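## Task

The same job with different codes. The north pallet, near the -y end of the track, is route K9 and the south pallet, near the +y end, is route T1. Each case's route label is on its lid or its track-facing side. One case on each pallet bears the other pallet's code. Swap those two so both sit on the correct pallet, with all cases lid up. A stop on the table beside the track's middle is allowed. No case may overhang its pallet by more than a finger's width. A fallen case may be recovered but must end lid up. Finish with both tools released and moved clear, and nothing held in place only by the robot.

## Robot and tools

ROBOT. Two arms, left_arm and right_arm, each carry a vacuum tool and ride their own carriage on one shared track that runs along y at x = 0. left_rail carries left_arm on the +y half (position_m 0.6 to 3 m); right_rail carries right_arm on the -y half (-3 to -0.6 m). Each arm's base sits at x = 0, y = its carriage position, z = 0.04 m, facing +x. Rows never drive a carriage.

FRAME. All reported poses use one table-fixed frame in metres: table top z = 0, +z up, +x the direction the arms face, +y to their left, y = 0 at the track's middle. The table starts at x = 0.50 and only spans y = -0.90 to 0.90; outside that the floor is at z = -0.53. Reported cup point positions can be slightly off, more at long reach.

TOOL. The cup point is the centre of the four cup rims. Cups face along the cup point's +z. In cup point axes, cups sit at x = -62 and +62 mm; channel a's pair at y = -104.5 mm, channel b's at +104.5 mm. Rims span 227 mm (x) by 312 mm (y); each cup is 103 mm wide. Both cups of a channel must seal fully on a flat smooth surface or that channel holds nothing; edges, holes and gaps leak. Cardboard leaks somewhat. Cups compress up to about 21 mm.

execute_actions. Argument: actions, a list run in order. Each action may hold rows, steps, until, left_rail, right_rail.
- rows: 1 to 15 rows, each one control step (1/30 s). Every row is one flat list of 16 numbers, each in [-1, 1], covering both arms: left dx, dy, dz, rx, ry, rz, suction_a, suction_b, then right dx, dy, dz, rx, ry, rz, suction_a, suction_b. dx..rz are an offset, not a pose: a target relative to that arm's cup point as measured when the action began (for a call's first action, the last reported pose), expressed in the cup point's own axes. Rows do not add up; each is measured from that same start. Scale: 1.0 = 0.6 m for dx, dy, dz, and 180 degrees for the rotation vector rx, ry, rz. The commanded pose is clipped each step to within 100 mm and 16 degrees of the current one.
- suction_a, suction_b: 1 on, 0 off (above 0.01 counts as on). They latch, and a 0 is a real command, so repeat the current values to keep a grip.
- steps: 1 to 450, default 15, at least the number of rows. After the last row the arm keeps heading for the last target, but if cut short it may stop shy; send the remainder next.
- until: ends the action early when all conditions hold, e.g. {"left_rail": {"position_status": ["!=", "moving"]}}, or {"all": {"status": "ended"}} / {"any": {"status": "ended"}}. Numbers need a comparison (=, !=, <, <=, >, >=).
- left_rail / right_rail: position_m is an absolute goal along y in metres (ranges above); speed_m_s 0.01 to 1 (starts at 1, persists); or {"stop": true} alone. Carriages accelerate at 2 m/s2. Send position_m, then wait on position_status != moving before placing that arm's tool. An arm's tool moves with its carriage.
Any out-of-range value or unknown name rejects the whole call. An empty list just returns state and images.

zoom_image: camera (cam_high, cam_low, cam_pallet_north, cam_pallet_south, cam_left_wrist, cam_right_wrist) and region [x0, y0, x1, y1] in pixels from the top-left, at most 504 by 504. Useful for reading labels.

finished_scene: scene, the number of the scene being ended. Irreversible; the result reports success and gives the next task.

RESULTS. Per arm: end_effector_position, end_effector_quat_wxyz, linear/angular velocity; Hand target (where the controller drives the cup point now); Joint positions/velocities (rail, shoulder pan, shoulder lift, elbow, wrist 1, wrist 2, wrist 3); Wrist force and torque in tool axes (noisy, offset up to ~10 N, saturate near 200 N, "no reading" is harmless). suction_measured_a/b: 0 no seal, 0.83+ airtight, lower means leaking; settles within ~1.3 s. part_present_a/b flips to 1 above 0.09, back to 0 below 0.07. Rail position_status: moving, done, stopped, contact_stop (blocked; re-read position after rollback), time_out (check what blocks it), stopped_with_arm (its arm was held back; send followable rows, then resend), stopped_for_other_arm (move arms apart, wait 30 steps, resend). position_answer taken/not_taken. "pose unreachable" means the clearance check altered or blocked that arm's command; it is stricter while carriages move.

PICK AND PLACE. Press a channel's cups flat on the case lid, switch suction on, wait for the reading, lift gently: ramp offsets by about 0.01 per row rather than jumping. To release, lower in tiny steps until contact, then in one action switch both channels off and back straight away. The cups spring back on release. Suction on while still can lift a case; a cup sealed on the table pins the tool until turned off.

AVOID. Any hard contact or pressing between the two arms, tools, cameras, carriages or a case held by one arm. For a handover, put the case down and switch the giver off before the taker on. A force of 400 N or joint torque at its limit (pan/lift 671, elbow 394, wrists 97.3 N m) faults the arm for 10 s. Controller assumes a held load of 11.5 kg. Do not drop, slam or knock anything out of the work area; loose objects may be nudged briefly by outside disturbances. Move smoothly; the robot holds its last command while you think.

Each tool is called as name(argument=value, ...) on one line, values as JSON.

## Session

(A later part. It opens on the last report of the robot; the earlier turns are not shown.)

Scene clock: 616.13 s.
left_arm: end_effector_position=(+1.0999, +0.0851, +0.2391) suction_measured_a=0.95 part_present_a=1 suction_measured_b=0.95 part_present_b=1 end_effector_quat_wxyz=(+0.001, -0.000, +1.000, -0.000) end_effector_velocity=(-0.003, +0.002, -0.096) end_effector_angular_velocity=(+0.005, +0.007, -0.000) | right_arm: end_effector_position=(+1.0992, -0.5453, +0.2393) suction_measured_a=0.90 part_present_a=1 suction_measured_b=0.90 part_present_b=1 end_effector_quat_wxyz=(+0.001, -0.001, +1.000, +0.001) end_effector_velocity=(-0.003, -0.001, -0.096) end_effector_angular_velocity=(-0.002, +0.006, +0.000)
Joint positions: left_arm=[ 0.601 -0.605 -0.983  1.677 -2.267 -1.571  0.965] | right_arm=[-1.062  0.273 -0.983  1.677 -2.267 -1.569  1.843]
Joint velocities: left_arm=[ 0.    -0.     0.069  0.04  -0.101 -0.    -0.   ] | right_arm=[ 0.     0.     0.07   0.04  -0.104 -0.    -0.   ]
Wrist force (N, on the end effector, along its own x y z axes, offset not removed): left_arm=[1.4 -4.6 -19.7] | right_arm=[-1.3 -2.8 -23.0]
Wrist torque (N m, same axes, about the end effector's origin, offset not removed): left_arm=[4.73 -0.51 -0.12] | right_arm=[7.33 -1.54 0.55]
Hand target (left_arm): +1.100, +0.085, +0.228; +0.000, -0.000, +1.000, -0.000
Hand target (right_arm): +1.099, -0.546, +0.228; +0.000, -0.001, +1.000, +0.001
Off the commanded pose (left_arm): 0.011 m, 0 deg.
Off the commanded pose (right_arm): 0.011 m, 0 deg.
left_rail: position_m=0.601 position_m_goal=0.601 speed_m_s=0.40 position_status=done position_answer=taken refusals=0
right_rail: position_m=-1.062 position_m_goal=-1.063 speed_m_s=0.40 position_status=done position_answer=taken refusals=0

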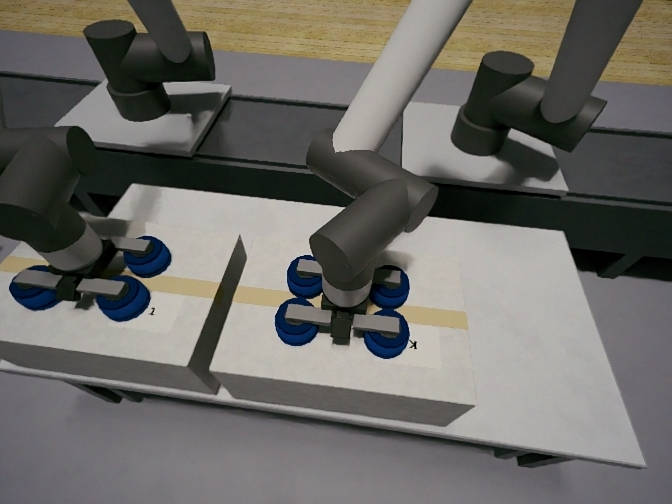

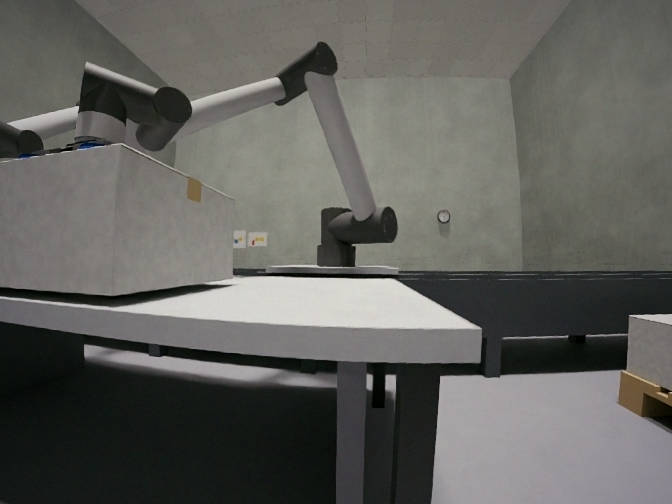

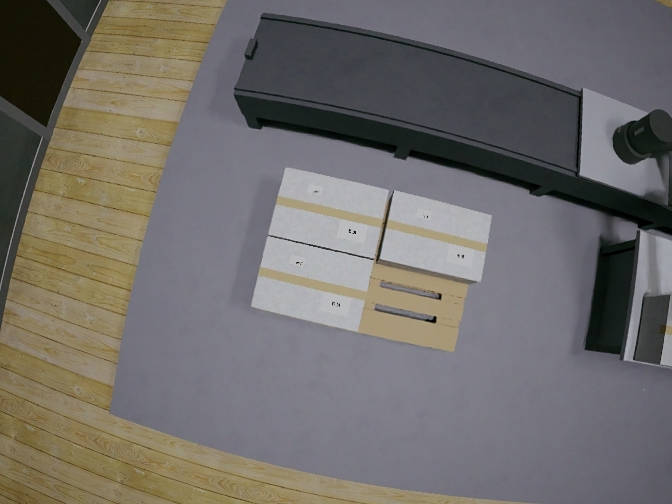

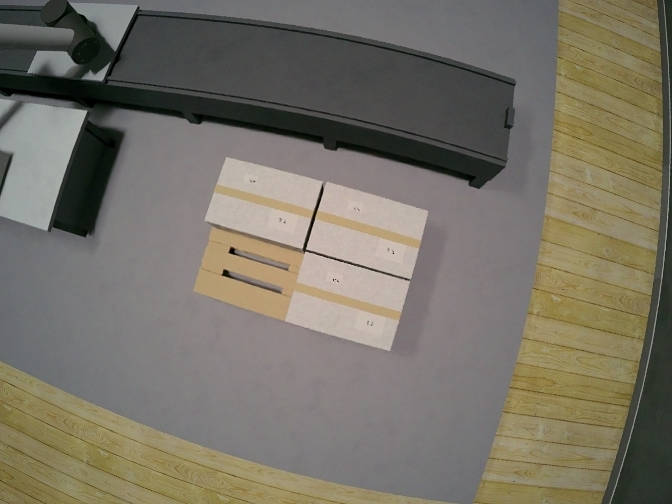

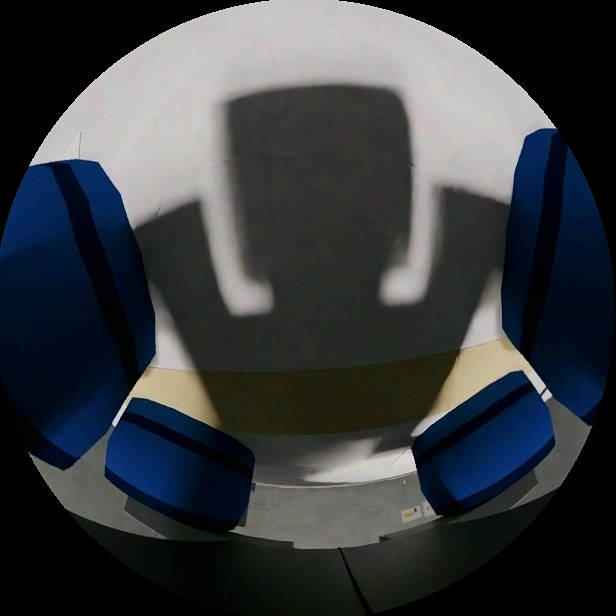

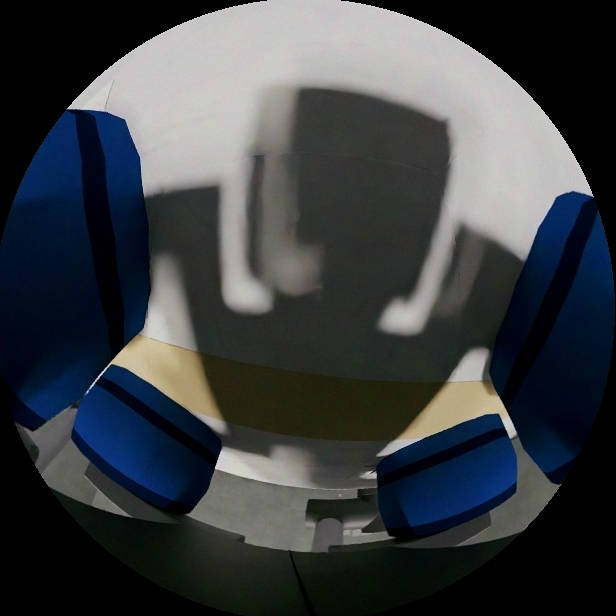

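execute_actions(actions=[])

Scene clock: 620.57 s.
left_arm: end_effector_position=(+1.0996, +0.0852, +0.2281) suction_measured_a=0.95 part_present_a=1 suction_measured_b=0.95 part_present_b=1 end_effector_quat_wxyz=(+0.000, -0.000, +1.000, -0.000) end_effector_velocity=(-0.000, -0.000, -0.000) end_effector_angular_velocity=(-0.000, +0.000, -0.000) | right_arm: end_effector_position=(+1.0989, -0.5454, +0.2281) suction_measured_a=0.90 part_present_a=1 suction_measured_b=0.90 part_present_b=1 end_effector_quat_wxyz=(+0.000, -0.001, +1.000, +0.001) end_effector_velocity=(+0.000, -0.000, -0.000) end_effector_angular_velocity=(+0.000, -0.000, +0.000)
Joint positions: left_arm=[ 0.601 -0.605 -0.975  1.681 -2.279 -1.571  0.965] | right_arm=[-1.062  0.273 -0.975  1.682 -2.28  -1.569  1.843]
Joint velocities: left_arm=[ 0. -0.  0. -0. -0. -0.  0.] | right_arm=[ 0. -0.  0.  0. -0.  0. -0.]
Wrist force (N, on the end effector, along its own x y z axes, offset not removed): left_arm=[0.0 -4.9 -9.2] | right_arm=[1.4 -1.6 -10.3]
Wrist torque (N m, same axes, about the end effector's origin, offset not removed): left_arm=[4.62 0.17 -0.22] | right_arm=[8.38 -1.47 0.41]
Hand target (left_arm): +1.100, +0.085, +0.228; +0.000, -0.000, +1.000, -0.000
Hand target (right_arm): +1.099, -0.546, +0.228; +0.000, -0.001, +1.000, +0.001
Off the commanded pose (left_arm): 0.000 m, 0 deg.
Off the commanded pose (right_arm): 0.000 m, 0 deg.
left_rail: position_m=0.601 position_m_goal=0.601 speed_m_s=0.40 position_status=done position_answer=taken refusals=0
right_rail: position_m=-1.062 position_m_goal=-1.063 speed_m_s=0.40 position_status=done position_answer=taken refusals=0

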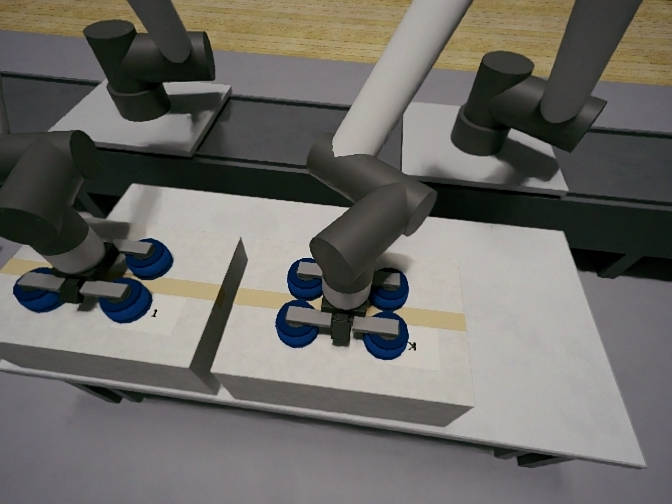

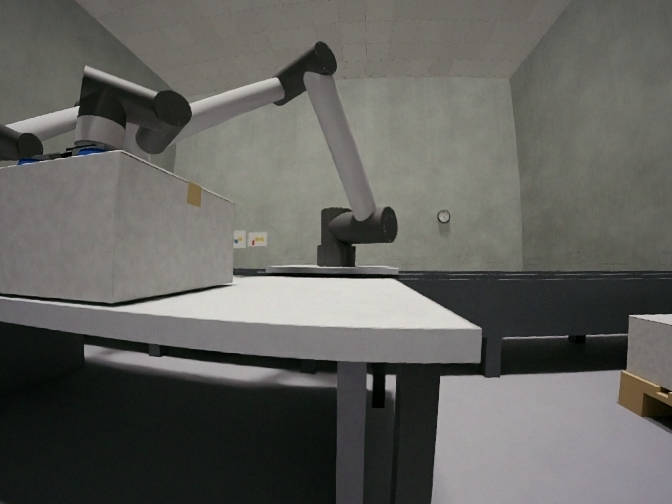

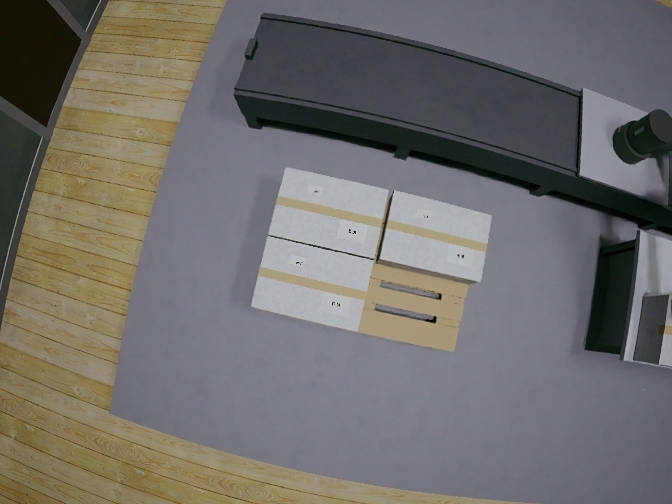

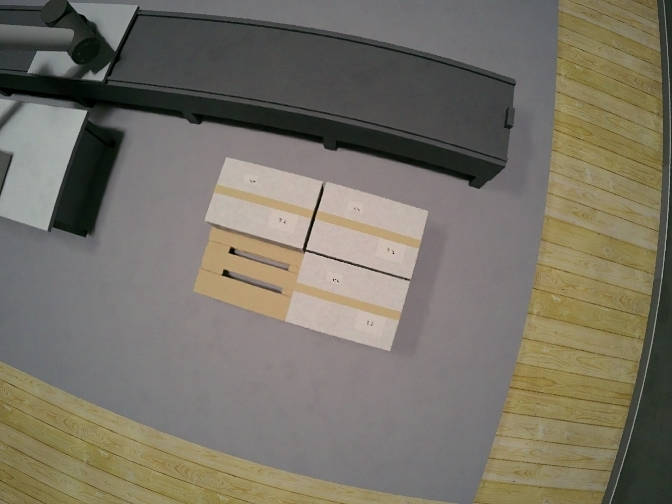

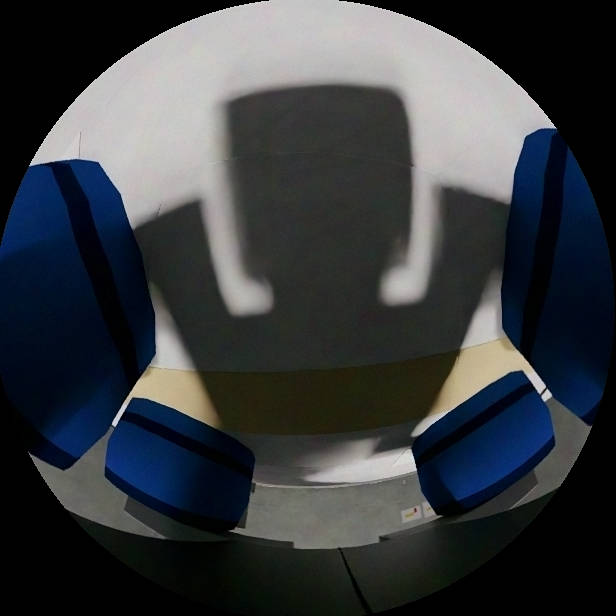

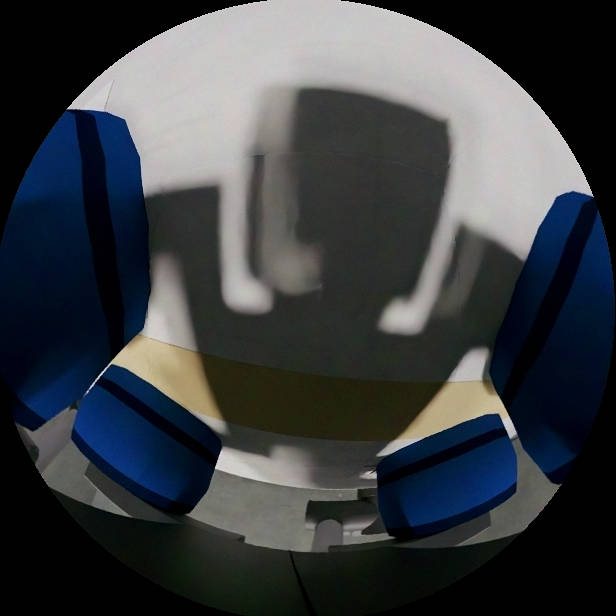

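execute_actions(actions=[{"rows": [[0,0,0.0037,0,0,0,1,1,0,0,0.0037,0,0,0,1,1]], "steps": 1}])

zoom_image(camera="cam_low", region=[0, 250, 260, 330])

Scene clock: 627.20 s.
left_arm: end_effector_position=(+1.0996, +0.0852, +0.2281) suction_measured_a=0.95 part_present_a=1 suction_measured_b=0.95 part_present_b=1 end_effector_quat_wxyz=(+0.000, -0.000, +1.000, -0.000) end_effector_velocity=(-0.000, +0.000, -0.000) end_effector_angular_velocity=(+0.000, +0.000, -0.000) | right_arm: end_effector_position=(+1.0989, -0.5454, +0.2281) suction_measured_a=0.90 part_present_a=1 suction_measured_b=0.90 part_present_b=1 end_effector_quat_wxyz=(+0.000, -0.001, +1.000, +0.001) end_effector_velocity=(-0.000, -0.000, -0.000) end_effector_angular_velocity=(-0.000, +0.000, -0.000)
Joint positions: left_arm=[ 0.601 -0.605 -0.975  1.681 -2.279 -1.571  0.965] | right_arm=[-1.062  0.273 -0.975  1.682 -2.28  -1.569  1.843]
Joint velocities: left_arm=[ 0. -0.  0.  0. -0.  0.  0.] | right_arm=[ 0. -0.  0.  0. -0. -0.  0.]
Wrist force (N, on the end effector, along its own x y z axes, offset not removed): left_arm=[-2.0 -7.3 -9.1] | right_arm=[2.4 -5.2 -9.8]
Wrist torque (N m, same axes, about the end effector's origin, offset not removed): left_arm=[4.10 0.34 -0.21] | right_arm=[7.75 -1.47 0.51]
Hand target (left_arm): +1.100, +0.085, +0.226; +0.000, -0.000, +1.000, -0.000
Hand target (right_arm): +1.099, -0.546, +0.226; +0.000, -0.001, +1.000, +0.001
Off the commanded pose (left_arm): 0.002 m, 0 deg.
Off the commanded pose (right_arm): 0.002 m, 0 deg.
left_rail: position_m=0.601 position_m_goal=0.601 speed_m_s=0.40 position_status=done position_answer=taken refusals=0
right_rail: position_m=-1.062 position_m_goal=-1.063 speed_m_s=0.40 position_status=done position_answer=taken refusals=0

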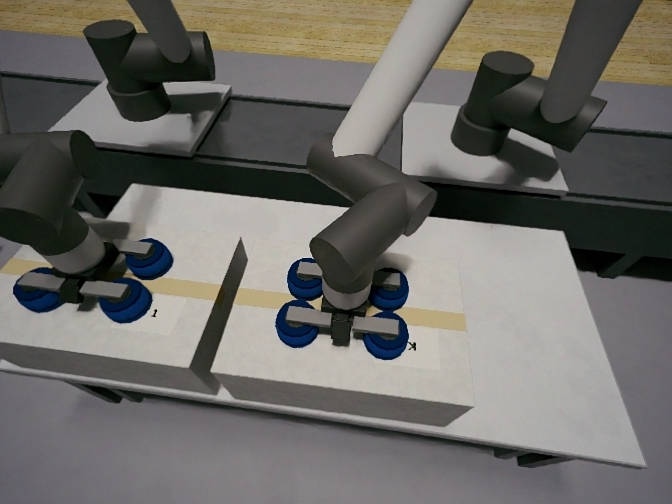

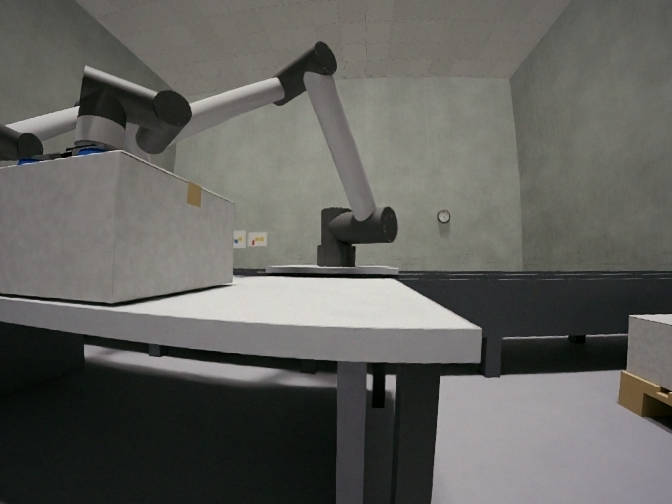

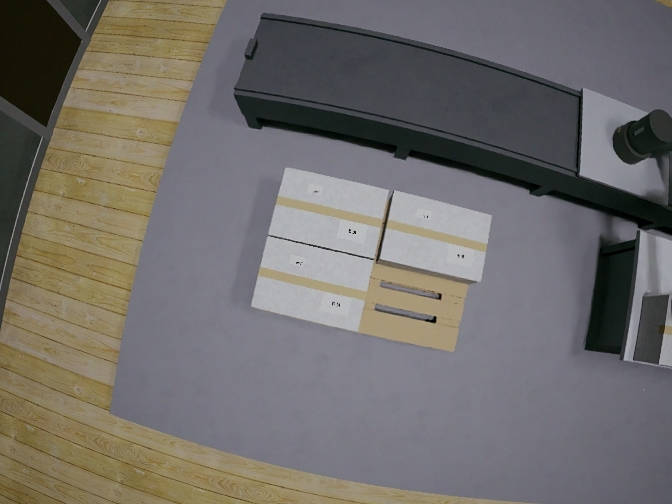

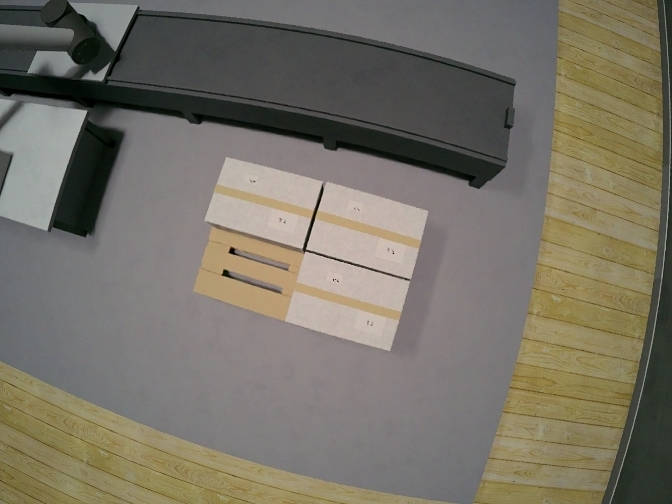

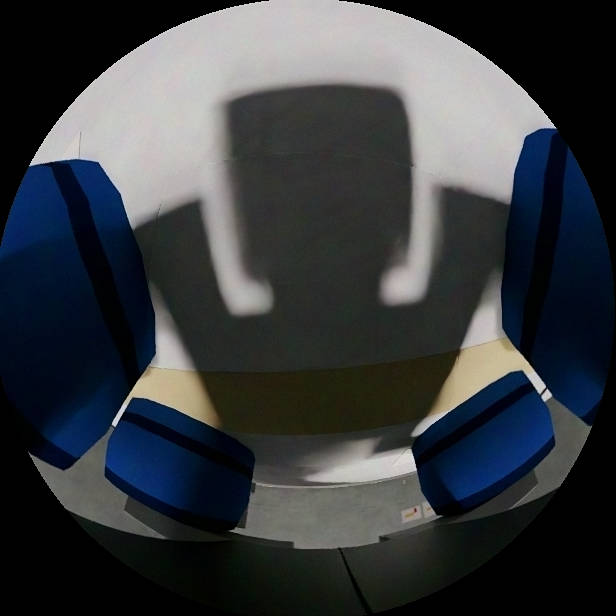

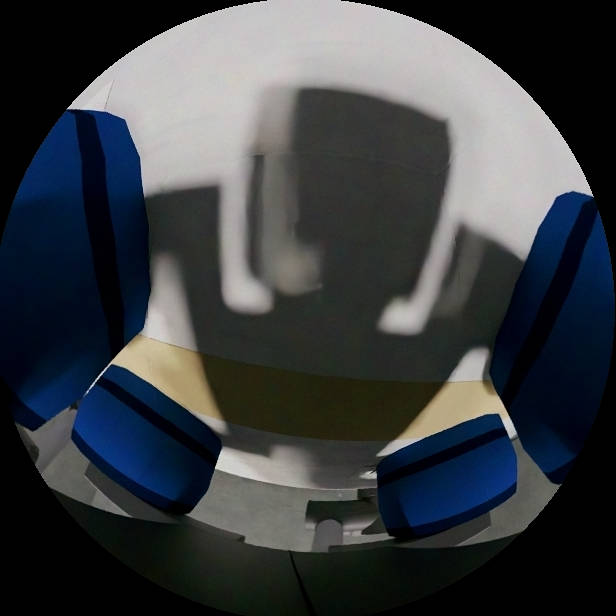

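Region (0, 250, 260, 330) of cam_low's 672x504 image, scaled by 1.938, with more detail than that image has; it fills the top 155 rows of this view, and the rest is white.

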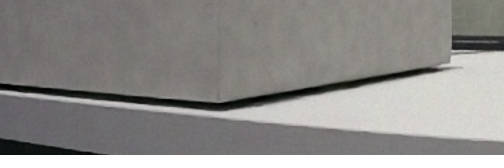

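execute_actions(actions=[])

zoom_image(camera="cam_low", region=[0, 250, 260, 330])

Scene clock: 639.30 s.
left_arm: end_effector_position=(+1.0996, +0.0852, +0.2259) suction_measured_a=0.95 part_present_a=1 suction_measured_b=0.95 part_present_b=1 end_effector_quat_wxyz=(+0.000, -0.000, +1.000, -0.000) end_effector_velocity=(+0.000, -0.000, -0.000) end_effector_angular_velocity=(+0.000, -0.000, -0.000) | right_arm: end_effector_position=(+1.0989, -0.5454, +0.2259) suction_measured_a=0.90 part_present_a=1 suction_measured_b=0.90 part_present_b=1 end_effector_quat_wxyz=(+0.000, -0.001, +1.000, +0.001) end_effector_velocity=(-0.000, +0.000, +0.000) end_effector_angular_velocity=(-0.000, -0.000, +0.000)
Joint positions: left_arm=[ 0.601 -0.605 -0.973  1.682 -2.281 -1.571  0.965] | right_arm=[-1.062  0.273 -0.973  1.683 -2.282 -1.569  1.843]
Joint velocities: left_arm=[ 0. -0.  0. -0.  0.  0.  0.] | right_arm=[ 0.  0. -0.  0.  0. -0. -0.]
Wrist force (N, on the end effector, along its own x y z axes, offset not removed): left_arm=[-1.3 -7.7 -14.1] | right_arm=[1.8 -6.3 -11.3]
Wrist torque (N m, same axes, about the end effector's origin, offset not removed): left_arm=[4.18 0.35 -0.03] | right_arm=[7.66 -1.35 0.44]
Hand target (left_arm): +1.100, +0.085, +0.226; +0.000, -0.000, +1.000, -0.000
Hand target (right_arm): +1.099, -0.546, +0.226; +0.000, -0.001, +1.000, +0.001
Off the commanded pose (left_arm): 0.000 m, 0 deg.
Off the commanded pose (right_arm): 0.000 m, 0 deg.
left_rail: position_m=0.601 position_m_goal=0.601 speed_m_s=0.40 position_status=done position_answer=taken refusals=0
right_rail: position_m=-1.062 position_m_goal=-1.063 speed_m_s=0.40 position_status=done position_answer=taken refusals=0

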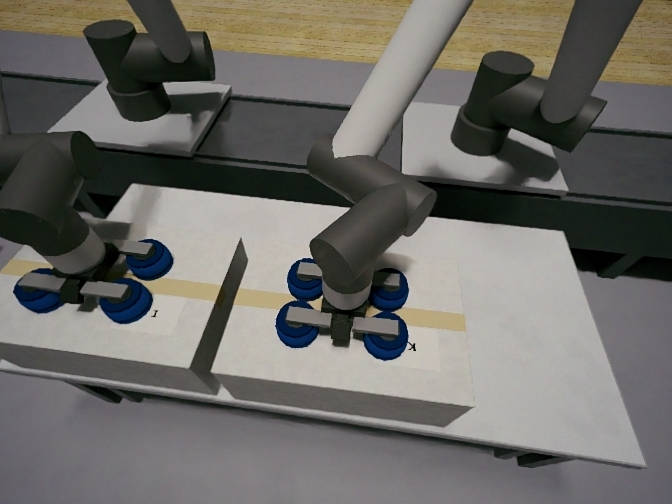

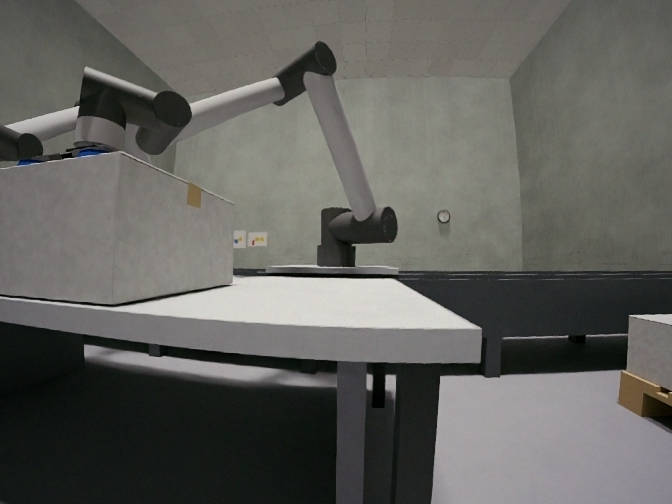

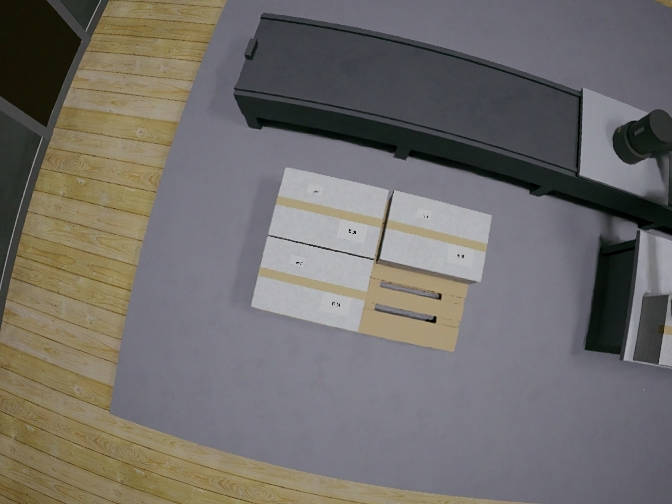

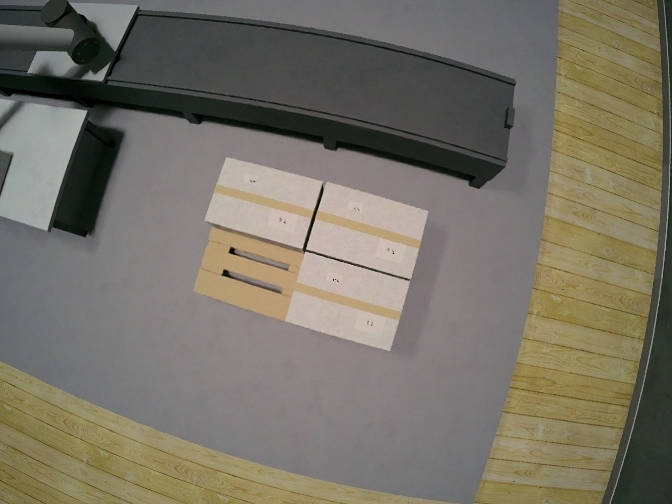

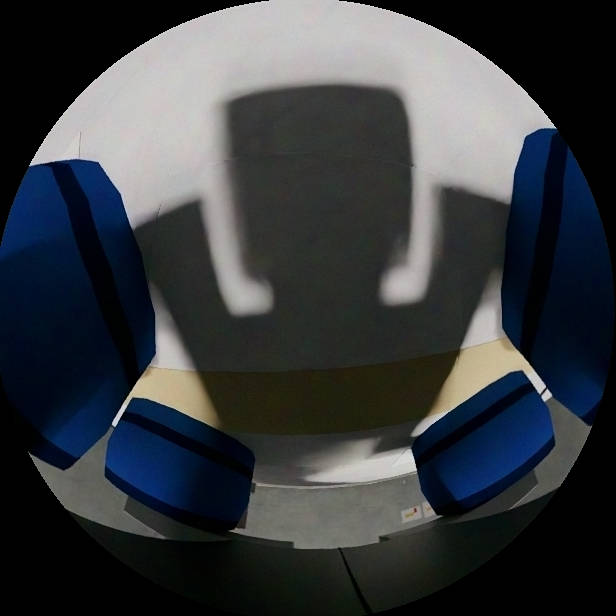

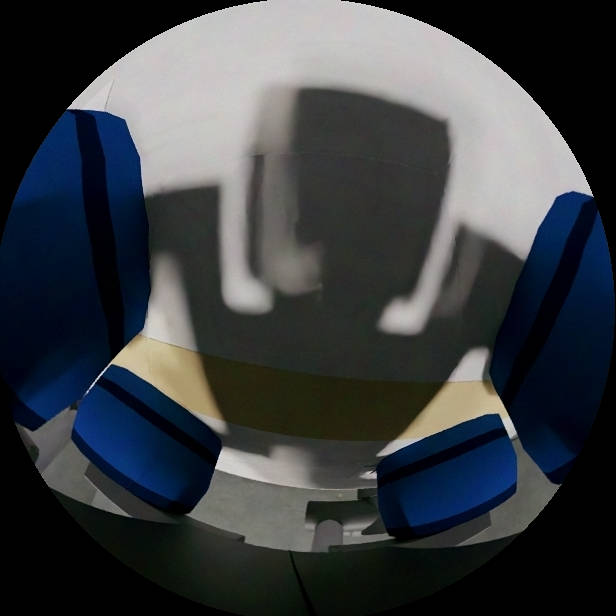

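Region (0, 250, 260, 330) of cam_low's 672x504 image, scaled by 1.938, with more detail than that image has; it fills the top 155 rows of this view, and the rest is white.

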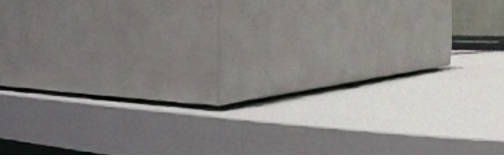

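execute_actions(actions=[{"rows": [[0,0,0.0033,0,0,0,1,1,0,0,0.0033,0,0,0,1,1]], "steps": 1}])

Scene clock: 656.93 s.
left_arm: end_effector_position=(+1.0996, +0.0852, +0.2259) suction_measured_a=0.95 part_present_a=1 suction_measured_b=0.95 part_present_b=1 end_effector_quat_wxyz=(+0.000, -0.000, +1.000, -0.000) end_effector_velocity=(+0.000, -0.000, -0.000) end_effector_angular_velocity=(+0.000, +0.000, +0.000) | right_arm: end_effector_position=(+1.0989, -0.5454, +0.2259) suction_measured_a=0.90 part_present_a=1 suction_measured_b=0.90 part_present_b=1 end_effector_quat_wxyz=(+0.000, -0.001, +1.000, +0.001) end_effector_velocity=(-0.000, -0.000, -0.000) end_effector_angular_velocity=(-0.000, +0.000, +0.000)
Joint positions: left_arm=[ 0.601 -0.605 -0.973  1.682 -2.281 -1.571  0.965] | right_arm=[-1.062  0.273 -0.973  1.683 -2.282 -1.569  1.843]
Joint velocities: left_arm=[ 0. -0.  0.  0. -0. -0. -0.] | right_arm=[ 0.  0.  0.  0. -0.  0.  0.]
Wrist force (N, on the end effector, along its own x y z axes, offset not removed): left_arm=[2.0 0.6 -13.1] | right_arm=[2.4 -5.0 -10.3]
Wrist torque (N m, same axes, about the end effector's origin, offset not removed): left_arm=[5.18 -0.18 -0.11] | right_arm=[7.70 -1.49 0.44]
Hand target (left_arm): +1.100, +0.085, +0.224; +0.000, -0.000, +1.000, -0.000
Hand target (right_arm): +1.099, -0.546, +0.224; +0.000, -0.001, +1.000, +0.001
Off the commanded pose (left_arm): 0.002 m, 0 deg.
Off the commanded pose (right_arm): 0.002 m, 0 deg.
left_rail: position_m=0.601 position_m_goal=0.601 speed_m_s=0.40 position_status=done position_answer=taken refusals=0
right_rail: position_m=-1.062 position_m_goal=-1.063 speed_m_s=0.40 position_status=done position_answer=taken refusals=0

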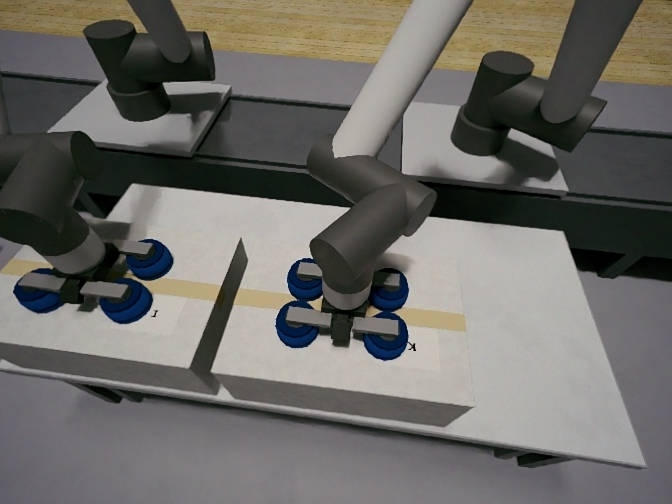

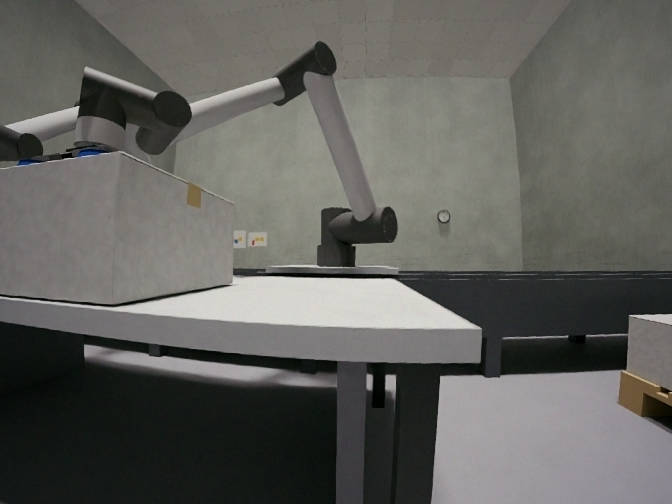

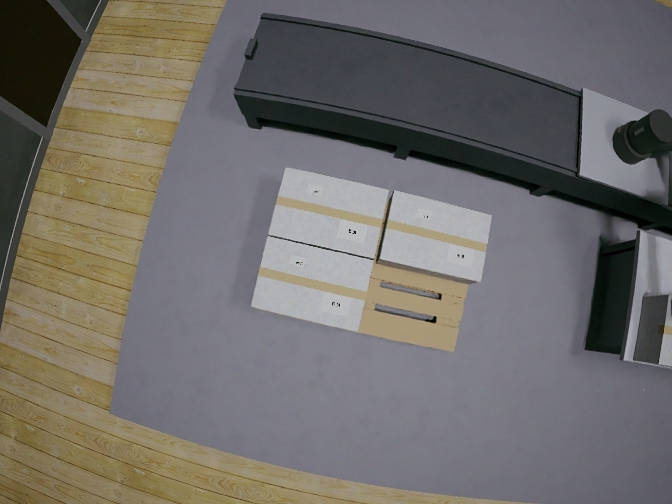

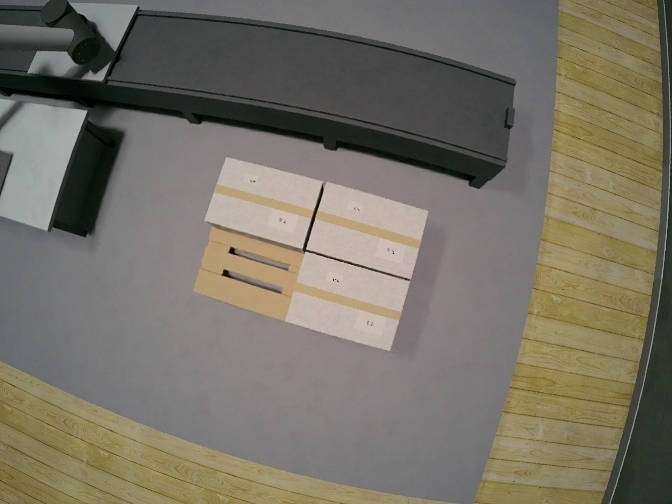

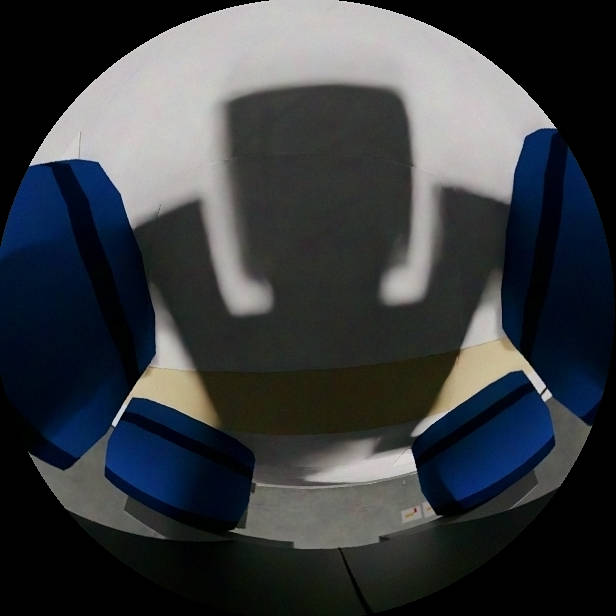

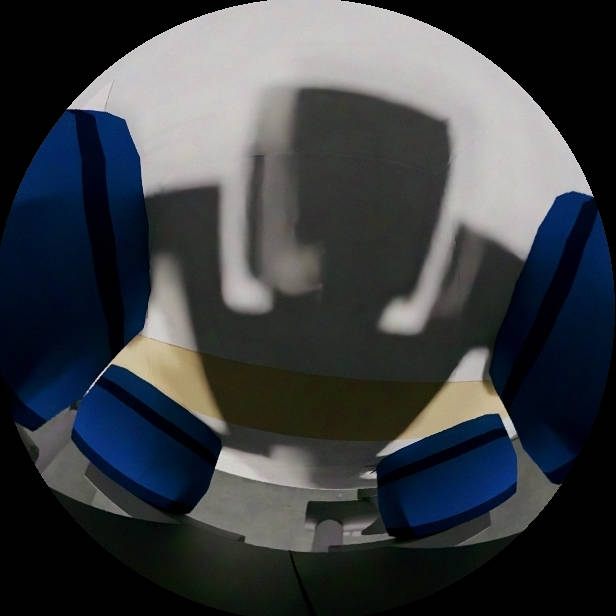

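execute_actions(actions=[])

zoom_image(camera="cam_low", region=[0, 250, 260, 330])

Scene clock: 675.00 s.
left_arm: end_effector_position=(+1.0996, +0.0852, +0.2239) suction_measured_a=0.95 part_present_a=1 suction_measured_b=0.95 part_present_b=1 end_effector_quat_wxyz=(+0.000, -0.000, +1.000, -0.000) end_effector_velocity=(+0.000, +0.000, -0.000) end_effector_angular_velocity=(+0.000, -0.000, +0.000) | right_arm: end_effector_position=(+1.0989, -0.5454, +0.2239) suction_measured_a=0.90 part_present_a=1 suction_measured_b=0.90 part_present_b=1 end_effector_quat_wxyz=(+0.000, -0.001, +1.000, +0.001) end_effector_velocity=(+0.000, -0.000, -0.000) end_effector_angular_velocity=(-0.000, -0.000, -0.000)
Joint positions: left_arm=[ 0.601 -0.605 -0.971  1.683 -2.283 -1.571  0.965] | right_arm=[-1.062  0.273 -0.971  1.683 -2.284 -1.569  1.843]
Joint velocities: left_arm=[ 0.  0.  0. -0. -0.  0. -0.] | right_arm=[ 0. -0.  0. -0. -0. -0.  0.]
Wrist force (N, on the end effector, along its own x y z axes, offset not removed): left_arm=[0.2 -1.7 -12.0] | right_arm=[-0.8 0.4 -13.7]
Wrist torque (N m, same axes, about the end effector's origin, offset not removed): left_arm=[5.00 0.11 0.09] | right_arm=[8.61 -1.01 0.55]
Hand target (left_arm): +1.100, +0.085, +0.224; +0.000, -0.000, +1.000, -0.000
Hand target (right_arm): +1.099, -0.546, +0.224; +0.000, -0.001, +1.000, +0.001
Off the commanded pose (left_arm): 0.000 m, 0 deg.
Off the commanded pose (right_arm): 0.000 m, 0 deg.
left_rail: position_m=0.601 position_m_goal=0.601 speed_m_s=0.40 position_status=done position_answer=taken refusals=0
right_rail: position_m=-1.062 position_m_goal=-1.063 speed_m_s=0.40 position_status=done position_answer=taken refusals=0

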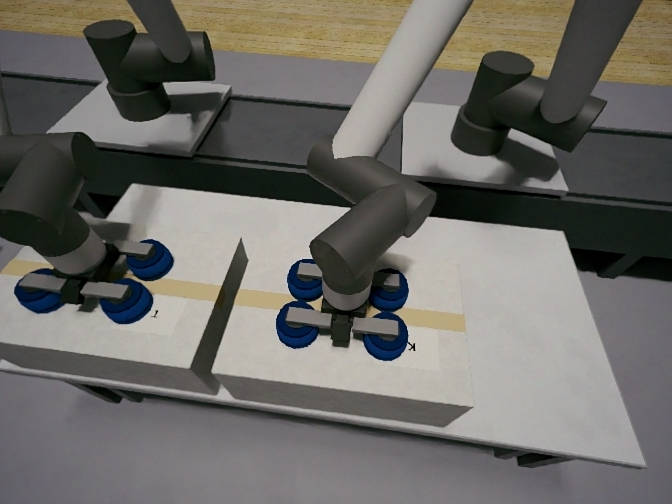

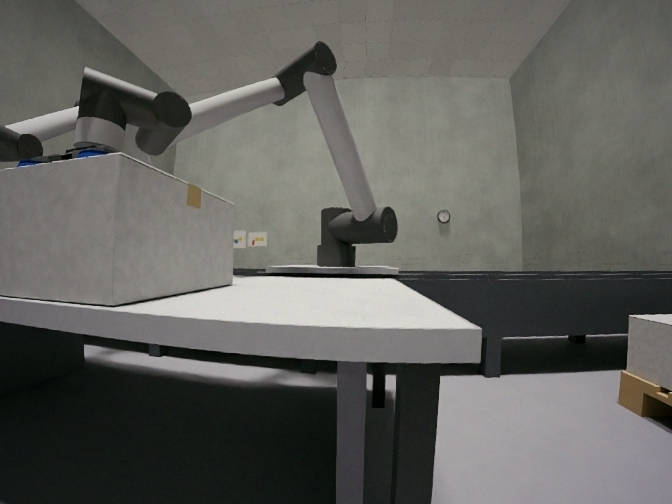

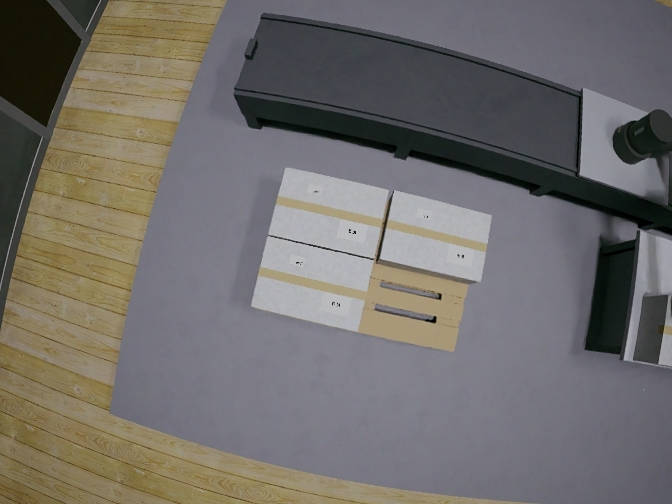

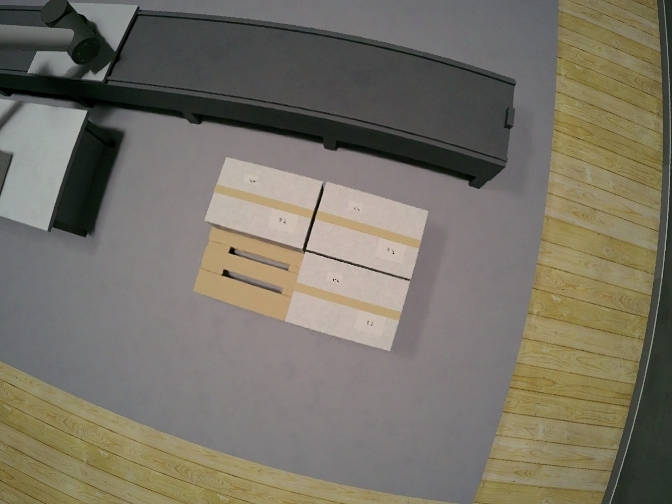

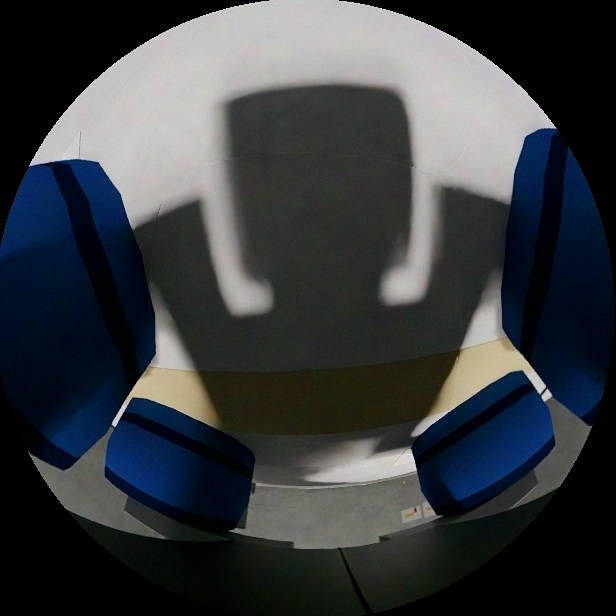

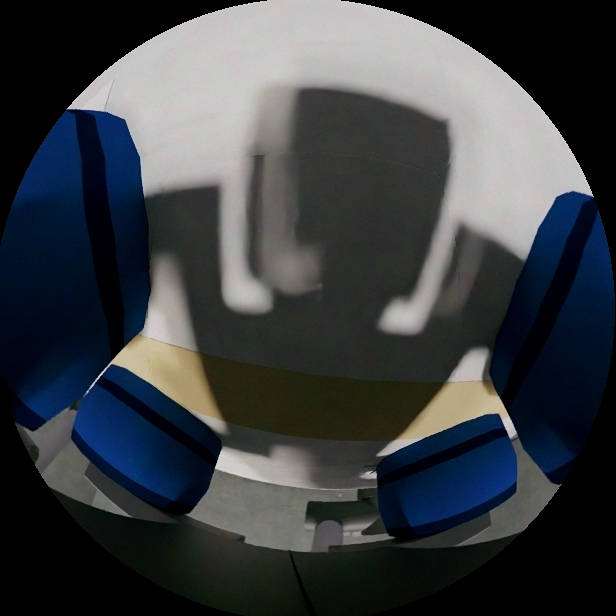

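Region (0, 250, 260, 330) of cam_low's 672x504 image, scaled by 1.938, with more detail than that image has; it fills the top 155 rows of this view, and the rest is white.

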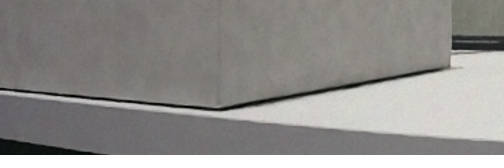

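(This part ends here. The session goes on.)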